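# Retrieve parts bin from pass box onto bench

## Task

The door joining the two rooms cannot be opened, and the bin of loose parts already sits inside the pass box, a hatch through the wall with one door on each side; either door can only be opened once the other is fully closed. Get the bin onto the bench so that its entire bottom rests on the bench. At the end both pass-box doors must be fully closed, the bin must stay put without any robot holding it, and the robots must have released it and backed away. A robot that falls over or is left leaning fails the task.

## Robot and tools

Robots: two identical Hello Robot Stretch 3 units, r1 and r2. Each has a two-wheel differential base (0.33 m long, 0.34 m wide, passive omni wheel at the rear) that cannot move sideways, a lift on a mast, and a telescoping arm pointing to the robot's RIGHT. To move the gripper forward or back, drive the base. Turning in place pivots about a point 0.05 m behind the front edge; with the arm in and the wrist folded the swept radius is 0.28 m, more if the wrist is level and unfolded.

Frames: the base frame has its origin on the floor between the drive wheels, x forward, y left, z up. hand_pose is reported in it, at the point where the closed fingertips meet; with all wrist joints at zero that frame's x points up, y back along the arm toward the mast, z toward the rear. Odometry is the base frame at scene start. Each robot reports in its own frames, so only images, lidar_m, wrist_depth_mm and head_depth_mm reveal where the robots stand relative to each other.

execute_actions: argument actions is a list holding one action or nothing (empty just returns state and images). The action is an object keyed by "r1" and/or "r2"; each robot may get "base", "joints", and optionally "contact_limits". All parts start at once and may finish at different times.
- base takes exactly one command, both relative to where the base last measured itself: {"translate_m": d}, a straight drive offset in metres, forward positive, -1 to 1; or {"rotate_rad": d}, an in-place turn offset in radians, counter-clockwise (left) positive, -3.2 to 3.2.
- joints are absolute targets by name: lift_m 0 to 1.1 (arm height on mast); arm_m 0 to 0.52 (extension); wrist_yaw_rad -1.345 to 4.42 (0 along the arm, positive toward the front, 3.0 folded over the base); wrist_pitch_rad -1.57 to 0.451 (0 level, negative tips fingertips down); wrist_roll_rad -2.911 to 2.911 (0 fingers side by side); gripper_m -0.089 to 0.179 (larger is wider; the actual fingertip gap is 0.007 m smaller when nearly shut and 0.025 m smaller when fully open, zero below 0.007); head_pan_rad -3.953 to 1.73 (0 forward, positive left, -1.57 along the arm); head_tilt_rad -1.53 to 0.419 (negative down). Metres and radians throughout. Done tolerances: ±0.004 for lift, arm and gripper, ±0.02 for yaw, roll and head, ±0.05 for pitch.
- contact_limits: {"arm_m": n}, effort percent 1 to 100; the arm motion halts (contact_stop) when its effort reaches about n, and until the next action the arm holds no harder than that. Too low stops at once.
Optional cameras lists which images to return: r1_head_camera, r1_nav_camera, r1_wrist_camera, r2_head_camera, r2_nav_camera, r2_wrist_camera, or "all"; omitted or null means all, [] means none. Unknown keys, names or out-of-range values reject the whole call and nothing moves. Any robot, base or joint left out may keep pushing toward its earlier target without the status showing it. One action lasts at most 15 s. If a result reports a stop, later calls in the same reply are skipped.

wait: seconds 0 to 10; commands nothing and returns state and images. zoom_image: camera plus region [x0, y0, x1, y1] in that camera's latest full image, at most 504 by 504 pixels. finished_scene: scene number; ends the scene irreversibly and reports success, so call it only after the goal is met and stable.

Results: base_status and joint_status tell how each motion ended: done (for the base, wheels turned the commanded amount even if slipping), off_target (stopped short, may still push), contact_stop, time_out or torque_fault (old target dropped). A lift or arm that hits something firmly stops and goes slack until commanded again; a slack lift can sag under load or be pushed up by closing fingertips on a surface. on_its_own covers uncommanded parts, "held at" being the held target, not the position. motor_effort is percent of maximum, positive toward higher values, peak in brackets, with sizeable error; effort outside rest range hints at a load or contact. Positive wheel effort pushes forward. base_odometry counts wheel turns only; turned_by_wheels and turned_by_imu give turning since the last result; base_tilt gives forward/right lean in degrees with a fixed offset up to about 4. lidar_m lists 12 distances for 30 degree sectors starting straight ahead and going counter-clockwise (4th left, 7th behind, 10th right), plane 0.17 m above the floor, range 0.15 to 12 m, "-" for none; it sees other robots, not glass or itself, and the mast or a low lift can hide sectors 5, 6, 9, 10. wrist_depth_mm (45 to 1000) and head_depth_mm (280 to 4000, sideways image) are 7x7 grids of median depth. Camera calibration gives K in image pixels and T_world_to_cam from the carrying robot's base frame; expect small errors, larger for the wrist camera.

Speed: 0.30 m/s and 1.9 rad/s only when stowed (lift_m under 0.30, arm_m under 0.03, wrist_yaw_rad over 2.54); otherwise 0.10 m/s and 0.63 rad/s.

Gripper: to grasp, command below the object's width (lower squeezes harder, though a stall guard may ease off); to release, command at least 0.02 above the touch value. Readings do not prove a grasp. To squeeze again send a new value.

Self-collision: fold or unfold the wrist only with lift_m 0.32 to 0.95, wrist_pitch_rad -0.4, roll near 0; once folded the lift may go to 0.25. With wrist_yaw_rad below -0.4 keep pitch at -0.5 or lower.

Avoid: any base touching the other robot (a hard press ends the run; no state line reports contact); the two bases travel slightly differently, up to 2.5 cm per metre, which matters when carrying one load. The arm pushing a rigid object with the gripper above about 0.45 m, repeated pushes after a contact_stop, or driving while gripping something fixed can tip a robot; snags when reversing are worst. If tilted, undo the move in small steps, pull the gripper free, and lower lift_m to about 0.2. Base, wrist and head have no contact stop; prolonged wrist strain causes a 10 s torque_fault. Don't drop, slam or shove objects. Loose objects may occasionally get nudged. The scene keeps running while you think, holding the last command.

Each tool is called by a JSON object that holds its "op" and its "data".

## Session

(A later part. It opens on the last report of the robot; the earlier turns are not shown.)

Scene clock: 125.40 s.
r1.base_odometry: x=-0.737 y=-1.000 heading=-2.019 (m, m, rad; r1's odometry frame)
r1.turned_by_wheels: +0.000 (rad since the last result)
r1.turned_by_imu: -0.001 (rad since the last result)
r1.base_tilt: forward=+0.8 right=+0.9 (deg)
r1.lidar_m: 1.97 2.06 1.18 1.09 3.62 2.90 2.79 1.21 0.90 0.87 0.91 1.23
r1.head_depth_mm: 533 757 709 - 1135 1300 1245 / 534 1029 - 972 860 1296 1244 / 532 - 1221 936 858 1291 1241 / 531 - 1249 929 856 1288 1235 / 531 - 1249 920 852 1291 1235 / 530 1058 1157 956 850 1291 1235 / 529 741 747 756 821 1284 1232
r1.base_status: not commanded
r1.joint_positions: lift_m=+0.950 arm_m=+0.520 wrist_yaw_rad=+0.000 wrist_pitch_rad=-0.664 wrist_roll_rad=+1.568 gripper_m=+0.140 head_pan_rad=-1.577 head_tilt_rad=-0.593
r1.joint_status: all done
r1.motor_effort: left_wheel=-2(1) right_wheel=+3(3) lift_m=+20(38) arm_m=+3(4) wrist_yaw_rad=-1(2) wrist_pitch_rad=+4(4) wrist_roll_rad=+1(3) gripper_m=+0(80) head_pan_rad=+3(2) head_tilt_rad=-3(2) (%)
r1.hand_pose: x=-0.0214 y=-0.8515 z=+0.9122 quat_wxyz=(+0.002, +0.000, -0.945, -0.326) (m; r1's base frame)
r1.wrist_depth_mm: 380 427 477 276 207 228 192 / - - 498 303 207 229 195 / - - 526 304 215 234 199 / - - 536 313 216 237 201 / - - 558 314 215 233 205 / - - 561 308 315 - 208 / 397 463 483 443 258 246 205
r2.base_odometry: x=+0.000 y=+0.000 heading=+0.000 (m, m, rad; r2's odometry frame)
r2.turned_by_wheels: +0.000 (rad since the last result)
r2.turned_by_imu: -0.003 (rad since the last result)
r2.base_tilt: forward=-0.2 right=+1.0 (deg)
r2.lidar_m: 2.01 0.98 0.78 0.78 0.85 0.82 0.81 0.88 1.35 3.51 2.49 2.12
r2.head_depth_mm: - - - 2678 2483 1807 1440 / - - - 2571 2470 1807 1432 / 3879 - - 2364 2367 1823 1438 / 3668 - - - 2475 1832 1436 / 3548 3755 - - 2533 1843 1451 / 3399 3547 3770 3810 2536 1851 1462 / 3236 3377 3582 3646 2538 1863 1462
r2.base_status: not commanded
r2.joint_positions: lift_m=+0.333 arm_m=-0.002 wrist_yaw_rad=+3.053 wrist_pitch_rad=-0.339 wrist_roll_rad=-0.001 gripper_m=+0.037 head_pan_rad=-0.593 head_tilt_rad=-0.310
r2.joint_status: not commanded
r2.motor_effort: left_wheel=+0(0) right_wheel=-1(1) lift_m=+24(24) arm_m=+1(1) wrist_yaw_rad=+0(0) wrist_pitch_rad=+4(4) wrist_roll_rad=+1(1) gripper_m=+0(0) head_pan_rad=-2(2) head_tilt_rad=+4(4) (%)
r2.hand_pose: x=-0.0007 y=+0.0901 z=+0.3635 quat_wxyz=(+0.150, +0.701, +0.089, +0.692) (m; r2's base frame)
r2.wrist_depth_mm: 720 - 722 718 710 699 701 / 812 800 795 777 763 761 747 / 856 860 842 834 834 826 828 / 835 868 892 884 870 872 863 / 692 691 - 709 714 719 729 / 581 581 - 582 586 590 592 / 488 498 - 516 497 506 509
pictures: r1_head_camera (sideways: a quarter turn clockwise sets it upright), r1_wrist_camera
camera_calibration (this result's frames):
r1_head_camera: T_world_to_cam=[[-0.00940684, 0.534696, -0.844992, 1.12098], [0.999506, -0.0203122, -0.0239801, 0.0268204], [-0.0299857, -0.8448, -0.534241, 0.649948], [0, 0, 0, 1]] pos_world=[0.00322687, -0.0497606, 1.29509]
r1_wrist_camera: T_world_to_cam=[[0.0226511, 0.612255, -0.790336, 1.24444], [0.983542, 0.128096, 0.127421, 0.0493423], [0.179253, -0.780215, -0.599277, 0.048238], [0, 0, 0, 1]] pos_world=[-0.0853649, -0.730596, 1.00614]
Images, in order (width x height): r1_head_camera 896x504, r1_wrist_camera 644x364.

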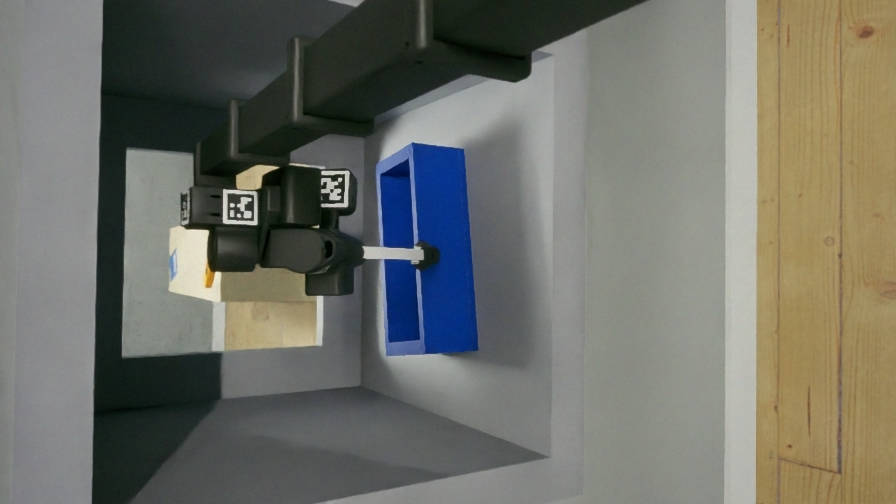

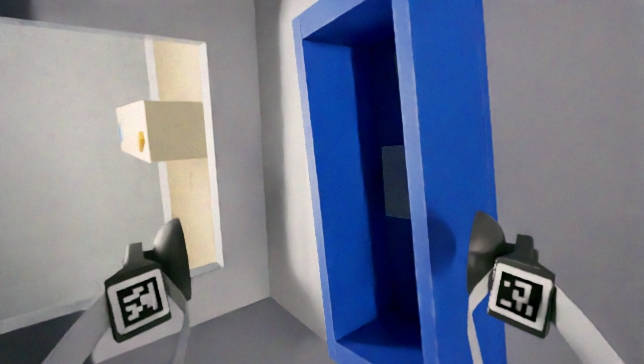

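{"op": "execute_actions", "data": {"actions": [{"r1":{"joints":{"wrist_pitch_rad":-1.15,"arm_m":0.0,"gripper_m":0.10,"lift_m":0.98}}}], "cameras": []}}

{"op": "execute_actions", "data": {"actions": [{"r1":{"base":{"rotate_rad":-0.5}}}], "cameras": []}}

{"op": "execute_actions", "data": {"actions": [{"r1":{"base":{"translate_m":0.29}}}], "cameras": []}}

{"op": "execute_actions", "data": {"actions": [{"r1":{"base":{"rotate_rad":0.5}}}], "cameras": []}}

{"op": "execute_actions", "data": {"actions": [{"r1":{"base":{"translate_m":-0.255}}}], "cameras": []}}

{"op": "execute_actions", "data": {"actions": [{"r1":{"joints":{"arm_m":0.48}}}], "cameras": ["r1_head_camera","r1_wrist_camera"]}}

Scene clock: 144.73 s.
r1.base_odometry: x=-0.737 y=-1.000 heading=-2.019 (m, m, rad; r1's odometry frame)
r1.turned_by_wheels: +0.000 (rad since the last result)
r1.turned_by_imu: -0.001 (rad since the last result)
r1.base_tilt: forward=+0.8 right=+0.9 (deg)
r1.lidar_m: 1.97 2.06 1.18 1.09 3.60 2.89 2.79 1.22 0.90 0.87 0.91 1.23
r1.head_depth_mm: 533 756 751 748 - - - / 532 1065 1101 971 831 - - / 532 - 1238 933 831 - - / 532 3203 1257 931 828 1290 - / 533 - 1230 922 852 1291 1277 / 530 1061 1151 959 850 1285 1230 / 530 740 747 754 822 1283 1228
r1.base_status: not commanded
r1.joint_positions: lift_m=+0.980 arm_m=+0.003 wrist_yaw_rad=+0.000 wrist_pitch_rad=-1.151 wrist_roll_rad=+1.568 gripper_m=+0.100 head_pan_rad=-1.577 head_tilt_rad=-0.593
r1.joint_status: all done
joint sent to its limit — the command would take r1.arm_m past its lower limit, so that joint was sent only as far as its limit.
r1.motor_effort: left_wheel=-1(2) right_wheel=+3(2) lift_m=+46(48) arm_m=-3(5) wrist_yaw_rad=-1(0) wrist_pitch_rad=+0(4) wrist_roll_rad=+1(2) gripper_m=-1(82) head_pan_rad=+2(2) head_tilt_rad=-3(2) (%)
r1.hand_pose: x=-0.0215 y=-0.2300 z=+0.8743 quat_wxyz=(+0.002, +0.001, -0.839, -0.545) (m; r1's base frame)
r1.wrist_depth_mm: 449 766 - - 972 859 770 / 451 793 - - 994 - - / 471 799 - - - - - / 483 797 - - - 952 836 / 507 794 - - - 952 870 / 542 542 - - - 939 885 / 506 856 - - - - 905
r2.base_odometry: x=+0.000 y=+0.000 heading=+0.000 (m, m, rad; r2's odometry frame)
r2.turned_by_wheels: +0.000 (rad since the last result)
r2.turned_by_imu: -0.005 (rad since the last result)
r2.base_tilt: forward=-0.1 right=+1.0 (deg)
r2.lidar_m: 2.01 0.98 0.79 0.78 0.85 0.82 0.81 0.88 1.34 3.51 2.49 2.13
r2.head_depth_mm: - - - 2676 2497 1817 1437 / - - - 2536 2472 1821 1438 / 3877 - - 2360 2356 1832 1437 / 3725 - - - 2517 1837 1441 / 3559 3745 - - 2530 1831 1457 / 3421 3547 3704 3781 2510 1866 1453 / 3256 3390 3594 3741 2558 1851 1460
r2.base_status: not commanded
r2.joint_positions: lift_m=+0.333 arm_m=-0.002 wrist_yaw_rad=+3.053 wrist_pitch_rad=-0.339 wrist_roll_rad=-0.001 gripper_m=+0.037 head_pan_rad=-0.593 head_tilt_rad=-0.310
r2.joint_status: not commanded
r2.motor_effort: left_wheel=+0(0) right_wheel=-1(1) lift_m=+24(24) arm_m=+1(1) wrist_yaw_rad=+0(0) wrist_pitch_rad=+4(5) wrist_roll_rad=+1(0) gripper_m=+0(0) head_pan_rad=-2(2) head_tilt_rad=+4(4) (%)
r2.hand_pose: x=-0.0007 y=+0.0901 z=+0.3635 quat_wxyz=(+0.150, +0.701, +0.089, +0.692) (m; r2's base frame)
r2.wrist_depth_mm: 756 - 737 713 707 713 707 / 793 800 782 776 769 762 767 / 845 861 843 846 832 823 828 / 814 883 886 877 855 863 851 / 702 694 - 717 719 714 728 / 576 577 - 588 597 593 593 / 494 495 - 512 502 507 500
pictures: none
No camera images: the call's "cameras" was empty. Leave "cameras" out to get every camera's image.

Scene clock: 146.47 s.
r1.base_odometry: x=-0.737 y=-1.000 heading=-2.519 (m, m, rad; r1's odometry frame)
r1.turned_by_wheels: -0.500 (rad since the last result)
r1.turned_by_imu: -0.505 (rad since the last result)
r1.base_tilt: forward=+0.8 right=+0.9 (deg)
r1.lidar_m: 1.27 1.97 2.08 1.18 2.22 3.64 2.88 2.79 1.19 0.89 0.87 0.92
r1.head_depth_mm: 420 445 1237 1399 - - - / 457 489 1146 1309 1424 - - / 501 541 1039 1199 732 - - / 555 597 664 741 840 1401 - / 582 632 704 800 1185 1360 1281 / 558 738 866 941 850 1263 1227 / 531 1023 1159 915 816 1164 1226
r1.base_status: done
r1.joint_positions: lift_m=+0.980 arm_m=+0.003 wrist_yaw_rad=+0.000 wrist_pitch_rad=-1.151 wrist_roll_rad=+1.568 gripper_m=+0.100 head_pan_rad=-1.577 head_tilt_rad=-0.593
r1.joint_status: not commanded
r1.motor_effort: left_wheel=+4(8) right_wheel=-2(2) lift_m=+45(45) arm_m=-4(4) wrist_yaw_rad=-2(0) wrist_pitch_rad=+0(0) wrist_roll_rad=+1(1) gripper_m=+0(1) head_pan_rad=+2(2) head_tilt_rad=-2(3) (%)
r1.hand_pose: x=-0.0215 y=-0.2300 z=+0.8743 quat_wxyz=(+0.002, +0.001, -0.839, -0.545) (m; r1's base frame)
r1.wrist_depth_mm: 305 343 - - 980 887 796 / 333 399 - - 961 - - / 384 948 - - - - - / 450 865 - - - 953 835 / 487 845 - - - 958 869 / 531 534 - - - 949 878 / 565 524 913 - - - 889
r2.base_odometry: x=+0.000 y=+0.000 heading=+0.000 (m, m, rad; r2's odometry frame)
r2.turned_by_wheels: +0.000 (rad since the last result)
r2.turned_by_imu: +0.000 (rad since the last result)
r2.base_tilt: forward=-0.1 right=+1.1 (deg)
r2.lidar_m: 2.01 0.98 0.78 0.78 0.85 0.82 0.81 0.88 1.35 3.51 2.50 2.12
r2.head_depth_mm: - - - 2663 2457 1815 1437 / - - - 2577 2465 1832 1432 / 3814 - - 2350 2360 1828 1439 / 3670 - - - 2499 1824 1444 / 3570 3744 - - 2509 1840 1453 / 3417 3548 3758 3873 2526 1840 1453 / 3249 3390 3596 3691 2561 1851 1456
r2.base_status: not commanded
r2.joint_positions: lift_m=+0.333 arm_m=-0.002 wrist_yaw_rad=+3.053 wrist_pitch_rad=-0.339 wrist_roll_rad=-0.001 gripper_m=+0.037 head_pan_rad=-0.593 head_tilt_rad=-0.310
r2.joint_status: not commanded
r2.motor_effort: left_wheel=+0(0) right_wheel=-1(1) lift_m=+24(24) arm_m=+1(1) wrist_yaw_rad=+0(0) wrist_pitch_rad=+5(4) wrist_roll_rad=+1(0) gripper_m=+0(0) head_pan_rad=-3(2) head_tilt_rad=+4(4) (%)
r2.hand_pose: x=-0.0007 y=+0.0901 z=+0.3635 quat_wxyz=(+0.150, +0.701, +0.089, +0.692) (m; r2's base frame)
r2.wrist_depth_mm: 740 - 722 723 708 701 699 / 792 801 780 781 770 773 757 / 838 849 856 846 817 831 808 / 824 882 870 865 868 869 869 / 699 691 - 709 704 717 724 / 573 581 - 587 588 592 592 / 490 495 - 518 506 506 506
pictures: none
No camera images: the call's "cameras" was empty. Leave "cameras" out to get every camera's image.

Scene clock: 150.30 s.
r1.base_odometry: x=-0.973 y=-1.169 heading=-2.519 (m, m, rad; r1's odometry frame)
r1.turned_by_wheels: +0.000 (rad since the last result)
r1.turned_by_imu: +0.000 (rad since the last result)
r1.base_tilt: forward=+0.9 right=+0.9 (deg)
r1.lidar_m: 1.07 1.72 1.80 2.56 1.24 1.29 3.14 2.49 1.00 0.76 0.74 0.77
r1.head_depth_mm: 578 640 708 772 - - - / 538 697 750 818 861 - - / 508 807 875 928 830 - - / 482 956 1053 924 797 1227 - / 456 1066 1173 888 767 1155 1254 / 434 - 3328 885 768 1061 1175 / 413 - 3115 949 762 965 1120
r1.base_status: done
r1.joint_positions: lift_m=+0.980 arm_m=+0.003 wrist_yaw_rad=+0.000 wrist_pitch_rad=-1.151 wrist_roll_rad=+1.568 gripper_m=+0.100 head_pan_rad=-1.577 head_tilt_rad=-0.593
r1.joint_status: not commanded
r1.motor_effort: left_wheel=+3(8) right_wheel=-1(1) lift_m=+46(45) arm_m=-4(4) wrist_yaw_rad=+0(1) wrist_pitch_rad=+0(0) wrist_roll_rad=+1(2) gripper_m=+0(0) head_pan_rad=+2(1) head_tilt_rad=-2(2) (%)
r1.hand_pose: x=-0.0215 y=-0.2300 z=+0.8743 quat_wxyz=(+0.002, +0.001, -0.839, -0.545) (m; r1's base frame)
r1.wrist_depth_mm: 477 943 - - 924 869 782 / 461 859 - - 987 - - / 460 788 - - - - - / 480 480 989 - - 938 843 / 495 461 937 - - 933 845 / 490 457 882 - - 947 890 / 465 458 749 - - - 902
r2.base_odometry: x=+0.000 y=+0.000 heading=+0.000 (m, m, rad; r2's odometry frame)
r2.turned_by_wheels: +0.000 (rad since the last result)
r2.turned_by_imu: -0.001 (rad since the last result)
r2.base_tilt: forward=-0.1 right=+1.0 (deg)
r2.lidar_m: 2.01 0.98 0.78 0.78 0.85 0.82 0.81 0.88 1.34 3.51 2.50 2.12
r2.head_depth_mm: - - - 2676 2470 1805 1441 / - - - 2575 2458 1829 1433 / 3788 - - 2345 2359 1827 1433 / 3644 - - - 2509 1841 1444 / 3513 3741 - - 2517 1850 1442 / 3400 3541 3800 3808 2512 1838 1452 / 3203 3386 3508 3629 2551 1856 1456
r2.base_status: not commanded
r2.joint_positions: lift_m=+0.333 arm_m=-0.002 wrist_yaw_rad=+3.053 wrist_pitch_rad=-0.339 wrist_roll_rad=-0.001 gripper_m=+0.037 head_pan_rad=-0.593 head_tilt_rad=-0.310
r2.joint_status: not commanded
r2.motor_effort: left_wheel=+0(0) right_wheel=-1(1) lift_m=+24(24) arm_m=+0(0) wrist_yaw_rad=+0(1) wrist_pitch_rad=+4(4) wrist_roll_rad=+1(1) gripper_m=+0(0) head_pan_rad=-2(2) head_tilt_rad=+4(4) (%)
r2.hand_pose: x=-0.0007 y=+0.0901 z=+0.3635 quat_wxyz=(+0.150, +0.701, +0.089, +0.692) (m; r2's base frame)
r2.wrist_depth_mm: 738 - 723 710 725 705 713 / 794 801 780 770 770 750 757 / 838 857 849 846 844 820 823 / 840 872 888 890 859 861 860 / 695 694 - 705 713 714 718 / 570 571 - 588 596 594 593 / 486 491 - 515 500 504 504
pictures: none
No camera images: the call's "cameras" was empty. Leave "cameras" out to get every camera's image.

Scene clock: 152.03 s.
r1.base_odometry: x=-0.973 y=-1.169 heading=-2.019 (m, m, rad; r1's odometry frame)
r1.turned_by_wheels: +0.500 (rad since the last result)
r1.turned_by_imu: +0.505 (rad since the last result)
r1.base_tilt: forward=+0.9 right=+0.9 (deg)
r1.lidar_m: 1.72 1.80 2.49 1.24 1.27 3.17 2.71 1.03 0.76 0.74 0.77 1.04
r1.head_depth_mm: 418 - 3421 927 - - - / 417 - 3438 898 820 - - / 417 2658 2694 1006 830 - - / 417 459 511 586 659 1085 - / 575 642 692 540 910 1080 1204 / 590 650 724 810 928 1080 1204 / 591 649 721 812 926 1077 1197
r1.base_status: done
r1.joint_positions: lift_m=+0.980 arm_m=+0.003 wrist_yaw_rad=+0.000 wrist_pitch_rad=-1.151 wrist_roll_rad=+1.568 gripper_m=+0.100 head_pan_rad=-1.577 head_tilt_rad=-0.593
r1.joint_status: not commanded
r1.motor_effort: left_wheel=-2(5) right_wheel=+3(6) lift_m=+45(45) arm_m=-4(4) wrist_yaw_rad=+0(1) wrist_pitch_rad=+0(0) wrist_roll_rad=+2(1) gripper_m=-1(0) head_pan_rad=+1(2) head_tilt_rad=-2(2) (%)
r1.hand_pose: x=-0.0215 y=-0.2300 z=+0.8743 quat_wxyz=(+0.002, +0.001, -0.839, -0.545) (m; r1's base frame)
r1.wrist_depth_mm: 422 389 845 - 960 857 750 / 428 395 873 - - - - / 458 411 892 - - - - / 374 418 908 - - 927 857 / 326 628 972 - - 964 846 / 517 633 - - - 948 890 / 526 697 938 - - - 911
r2.base_odometry: x=+0.000 y=+0.000 heading=+0.000 (m, m, rad; r2's odometry frame)
r2.turned_by_wheels: +0.000 (rad since the last result)
r2.turned_by_imu: +0.000 (rad since the last result)
r2.base_tilt: forward=-0.1 right=+1.0 (deg)
r2.lidar_m: 2.00 0.98 0.78 0.78 0.85 0.82 0.81 0.88 1.34 3.50 2.49 2.13
r2.head_depth_mm: - - - 2669 2469 1815 1437 / - - - 2570 2445 1815 1445 / 3880 - - 2343 2365 1831 1446 / 3753 - - - 2519 1834 1438 / 3537 3750 - - 2511 1848 1460 / 3363 3548 3762 3862 2540 1848 1450 / 3245 3395 3560 3640 2524 1860 1461
r2.base_status: not commanded
r2.joint_positions: lift_m=+0.333 arm_m=-0.002 wrist_yaw_rad=+3.053 wrist_pitch_rad=-0.339 wrist_roll_rad=-0.001 gripper_m=+0.037 head_pan_rad=-0.593 head_tilt_rad=-0.310
r2.joint_status: not commanded
r2.motor_effort: left_wheel=+0(0) right_wheel=-1(0) lift_m=+24(24) arm_m=+1(0) wrist_yaw_rad=+0(0) wrist_pitch_rad=+4(4) wrist_roll_rad=+1(0) gripper_m=+0(0) head_pan_rad=-3(2) head_tilt_rad=+4(4) (%)
r2.hand_pose: x=-0.0007 y=+0.0901 z=+0.3635 quat_wxyz=(+0.150, +0.701, +0.089, +0.692) (m; r2's base frame)
r2.wrist_depth_mm: 736 - 706 727 713 705 705 / 803 809 784 773 766 765 753 / 843 857 843 831 833 832 824 / 843 864 875 878 857 852 858 / 687 697 - 702 712 722 719 / 573 579 - 580 588 591 598 / 493 500 - 512 501 507 503
pictures: none
No camera images: the call's "cameras" was empty. Leave "cameras" out to get every camera's image.

Scene clock: 155.53 s.
r1.base_odometry: x=-0.862 y=-0.940 heading=-2.019 (m, m, rad; r1's odometry frame)
r1.turned_by_wheels: +0.000 (rad since the last result)
r1.turned_by_imu: -0.001 (rad since the last result)
r1.base_tilt: forward=+0.8 right=+0.9 (deg)
r1.lidar_m: 1.97 2.06 1.31 1.23 3.75 2.89 2.70 1.03 0.76 0.73 0.77 1.06
r1.head_depth_mm: 414 764 759 754 - - - / 413 963 1040 972 830 - - / 412 - 3391 894 826 - - / 412 3221 2727 892 797 1075 - / 412 - 3156 887 769 1076 1206 / 411 947 1037 955 765 1075 1204 / 410 733 740 747 716 1074 1197
r1.base_status: done
r1.joint_positions: lift_m=+0.980 arm_m=+0.003 wrist_yaw_rad=+0.000 wrist_pitch_rad=-1.151 wrist_roll_rad=+1.568 gripper_m=+0.100 head_pan_rad=-1.577 head_tilt_rad=-0.593
r1.joint_status: not commanded
r1.motor_effort: left_wheel=-2(7) right_wheel=+3(3) lift_m=+45(45) arm_m=-4(4) wrist_yaw_rad=-1(0) wrist_pitch_rad=+0(0) wrist_roll_rad=+1(1) gripper_m=-1(1) head_pan_rad=+2(3) head_tilt_rad=-3(2) (%)
r1.hand_pose: x=-0.0215 y=-0.2300 z=+0.8743 quat_wxyz=(+0.002, +0.001, -0.839, -0.545) (m; r1's base frame)
r1.wrist_depth_mm: 419 387 856 - 967 881 773 / 438 399 872 - 977 - - / 444 408 867 - - - - / 452 420 888 - - 945 854 / 460 435 983 - - 935 860 / 511 449 - - - 950 897 / 504 469 994 - - - 897
r2.base_odometry: x=+0.000 y=+0.000 heading=+0.000 (m, m, rad; r2's odometry frame)
r2.turned_by_wheels: +0.000 (rad since the last result)
r2.turned_by_imu: -0.001 (rad since the last result)
r2.base_tilt: forward=-0.2 right=+1.0 (deg)
r2.lidar_m: 2.00 0.98 0.79 0.78 0.85 0.82 0.81 0.88 1.34 3.51 2.50 2.13
r2.head_depth_mm: - - - 2671 2498 1827 1435 / - - - 2555 2486 1810 1438 / 3897 - - 2347 2337 1814 1443 / 3712 - - - 2518 1835 1439 / 3519 3702 - - 2533 1854 1445 / 3428 3510 3728 3834 2512 1854 1453 / 3246 3391 3548 3667 2527 1852 1459
r2.base_status: not commanded
r2.joint_positions: lift_m=+0.333 arm_m=-0.002 wrist_yaw_rad=+3.053 wrist_pitch_rad=-0.339 wrist_roll_rad=-0.001 gripper_m=+0.037 head_pan_rad=-0.593 head_tilt_rad=-0.310
r2.joint_status: not commanded
r2.motor_effort: left_wheel=+0(0) right_wheel=-1(1) lift_m=+24(24) arm_m=+1(1) wrist_yaw_rad=+0(0) wrist_pitch_rad=+4(4) wrist_roll_rad=+1(1) gripper_m=+0(0) head_pan_rad=-2(3) head_tilt_rad=+4(4) (%)
r2.hand_pose: x=-0.0007 y=+0.0901 z=+0.3635 quat_wxyz=(+0.150, +0.701, +0.089, +0.692) (m; r2's base frame)
r2.wrist_depth_mm: 724 - 727 715 711 719 701 / 794 790 774 777 768 760 760 / 838 860 845 838 820 825 811 / 840 865 884 878 861 859 862 / 692 689 - 714 722 715 716 / 571 576 - 588 590 591 595 / 488 492 - 519 504 505 504
pictures: none
No camera images: the call's "cameras" was empty. Leave "cameras" out to get every camera's image.

Scene clock: 160.23 s.
r1.base_odometry: x=-0.862 y=-0.940 heading=-2.019 (m, m, rad; r1's odometry frame)
r1.turned_by_wheels: +0.000 (rad since the last result)
r1.turned_by_imu: +0.000 (rad since the last result)
r1.base_tilt: forward=+0.8 right=+0.9 (deg)
r1.lidar_m: 1.97 2.06 1.31 1.23 3.74 2.89 2.70 1.02 0.76 0.73 0.77 1.06
r1.head_depth_mm: 413 761 - - 728 1083 1213 / 412 941 1087 967 775 1081 1214 / 412 - 1126 892 772 1080 1205 / 412 - - 891 769 1075 1208 / 411 - 3250 886 768 1074 1200 / 411 948 1038 955 763 1071 1201 / 405 734 740 743 714 1073 1202
r1.base_status: not commanded
r1.joint_positions: lift_m=+0.980 arm_m=+0.480 wrist_yaw_rad=+0.000 wrist_pitch_rad=-1.151 wrist_roll_rad=+1.568 gripper_m=+0.100 head_pan_rad=-1.577 head_tilt_rad=-0.593
r1.joint_status: all done
r1.motor_effort: left_wheel=-1(1) right_wheel=+3(2) lift_m=+45(45) arm_m=+3(4) wrist_yaw_rad=+1(0) wrist_pitch_rad=+0(0) wrist_roll_rad=+1(2) gripper_m=-1(0) head_pan_rad=+2(1) head_tilt_rad=-2(2) (%)
r1.hand_pose: x=-0.0215 y=-0.7068 z=+0.8743 quat_wxyz=(+0.001, +0.001, -0.839, -0.545) (m; r1's base frame)
r1.wrist_depth_mm: 371 358 234 215 241 221 200 / 378 370 267 233 250 226 205 / 379 382 261 228 252 231 210 / 383 397 272 253 260 237 215 / 405 425 279 267 267 241 220 / 408 444 275 294 273 243 224 / 397 441 287 284 275 260 230
r2.base_odometry: x=+0.000 y=+0.000 heading=+0.000 (m, m, rad; r2's odometry frame)
r2.turned_by_wheels: +0.000 (rad since the last result)
r2.turned_by_imu: -0.001 (rad since the last result)
r2.base_tilt: forward=-0.2 right=+1.0 (deg)
r2.lidar_m: 2.01 0.98 0.78 0.78 0.85 0.82 0.81 0.88 1.34 3.51 2.49 2.12
r2.head_depth_mm: - - - 2666 2477 1824 1429 / - - - 2575 2481 1821 1434 / 3833 - - 2339 2358 1832 1441 / 3717 - - - 2505 1831 1438 / 3522 3749 - - 2521 1828 1452 / 3397 3594 3711 3826 2531 1847 1452 / 3290 3405 3589 3686 2529 1854 1458
r2.base_status: not commanded
r2.joint_positions: lift_m=+0.333 arm_m=-0.002 wrist_yaw_rad=+3.053 wrist_pitch_rad=-0.339 wrist_roll_rad=-0.001 gripper_m=+0.037 head_pan_rad=-0.593 head_tilt_rad=-0.310
r2.joint_status: not commanded
r2.motor_effort: left_wheel=+0(0) right_wheel=-1(1) lift_m=+24(24) arm_m=+1(1) wrist_yaw_rad=+0(0) wrist_pitch_rad=+4(5) wrist_roll_rad=+0(1) gripper_m=+0(0) head_pan_rad=-2(2) head_tilt_rad=+4(4) (%)
r2.hand_pose: x=-0.0007 y=+0.0901 z=+0.3635 quat_wxyz=(+0.150, +0.701, +0.089, +0.692) (m; r2's base frame)
r2.wrist_depth_mm: 734 - 712 717 710 712 698 / 799 791 776 793 776 759 764 / 839 846 837 841 835 826 819 / 830 872 887 880 864 877 852 / 686 699 - 707 725 720 725 / 573 583 - 585 590 593 593 / 492 492 - 512 499 507 504
pictures: r1_head_camera (sideways: a quarter turn clockwise sets it upright), r1_wrist_camera
camera_calibration (this result's frames):
r1_head_camera: T_world_to_cam=[[-0.00940655, 0.534735, -0.844968, 1.12094], [0.999506, -0.0203112, -0.0239808, 0.0268212], [-0.0299857, -0.844776, -0.53428, 0.649998], [0, 0, 0, 1]] pos_world=[0.00322686, -0.0497603, 1.29509]
r1_wrist_camera: T_world_to_cam=[[0.0232265, 0.911075, -0.411586, 1.00602], [0.983628, 0.0527676, 0.172313, -0.0567323], [0.178708, -0.408849, -0.894933, 0.659422], [0, 0, 0, 1]] pos_world=[-0.0854071, -0.643961, 1.01398]
Images, in order (width x height): r1_head_camera 896x504, r1_wrist_camera 644x364.

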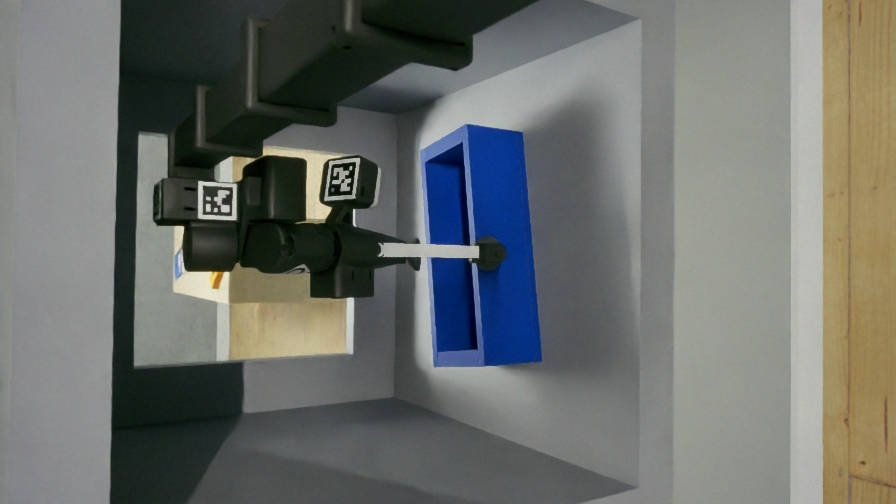

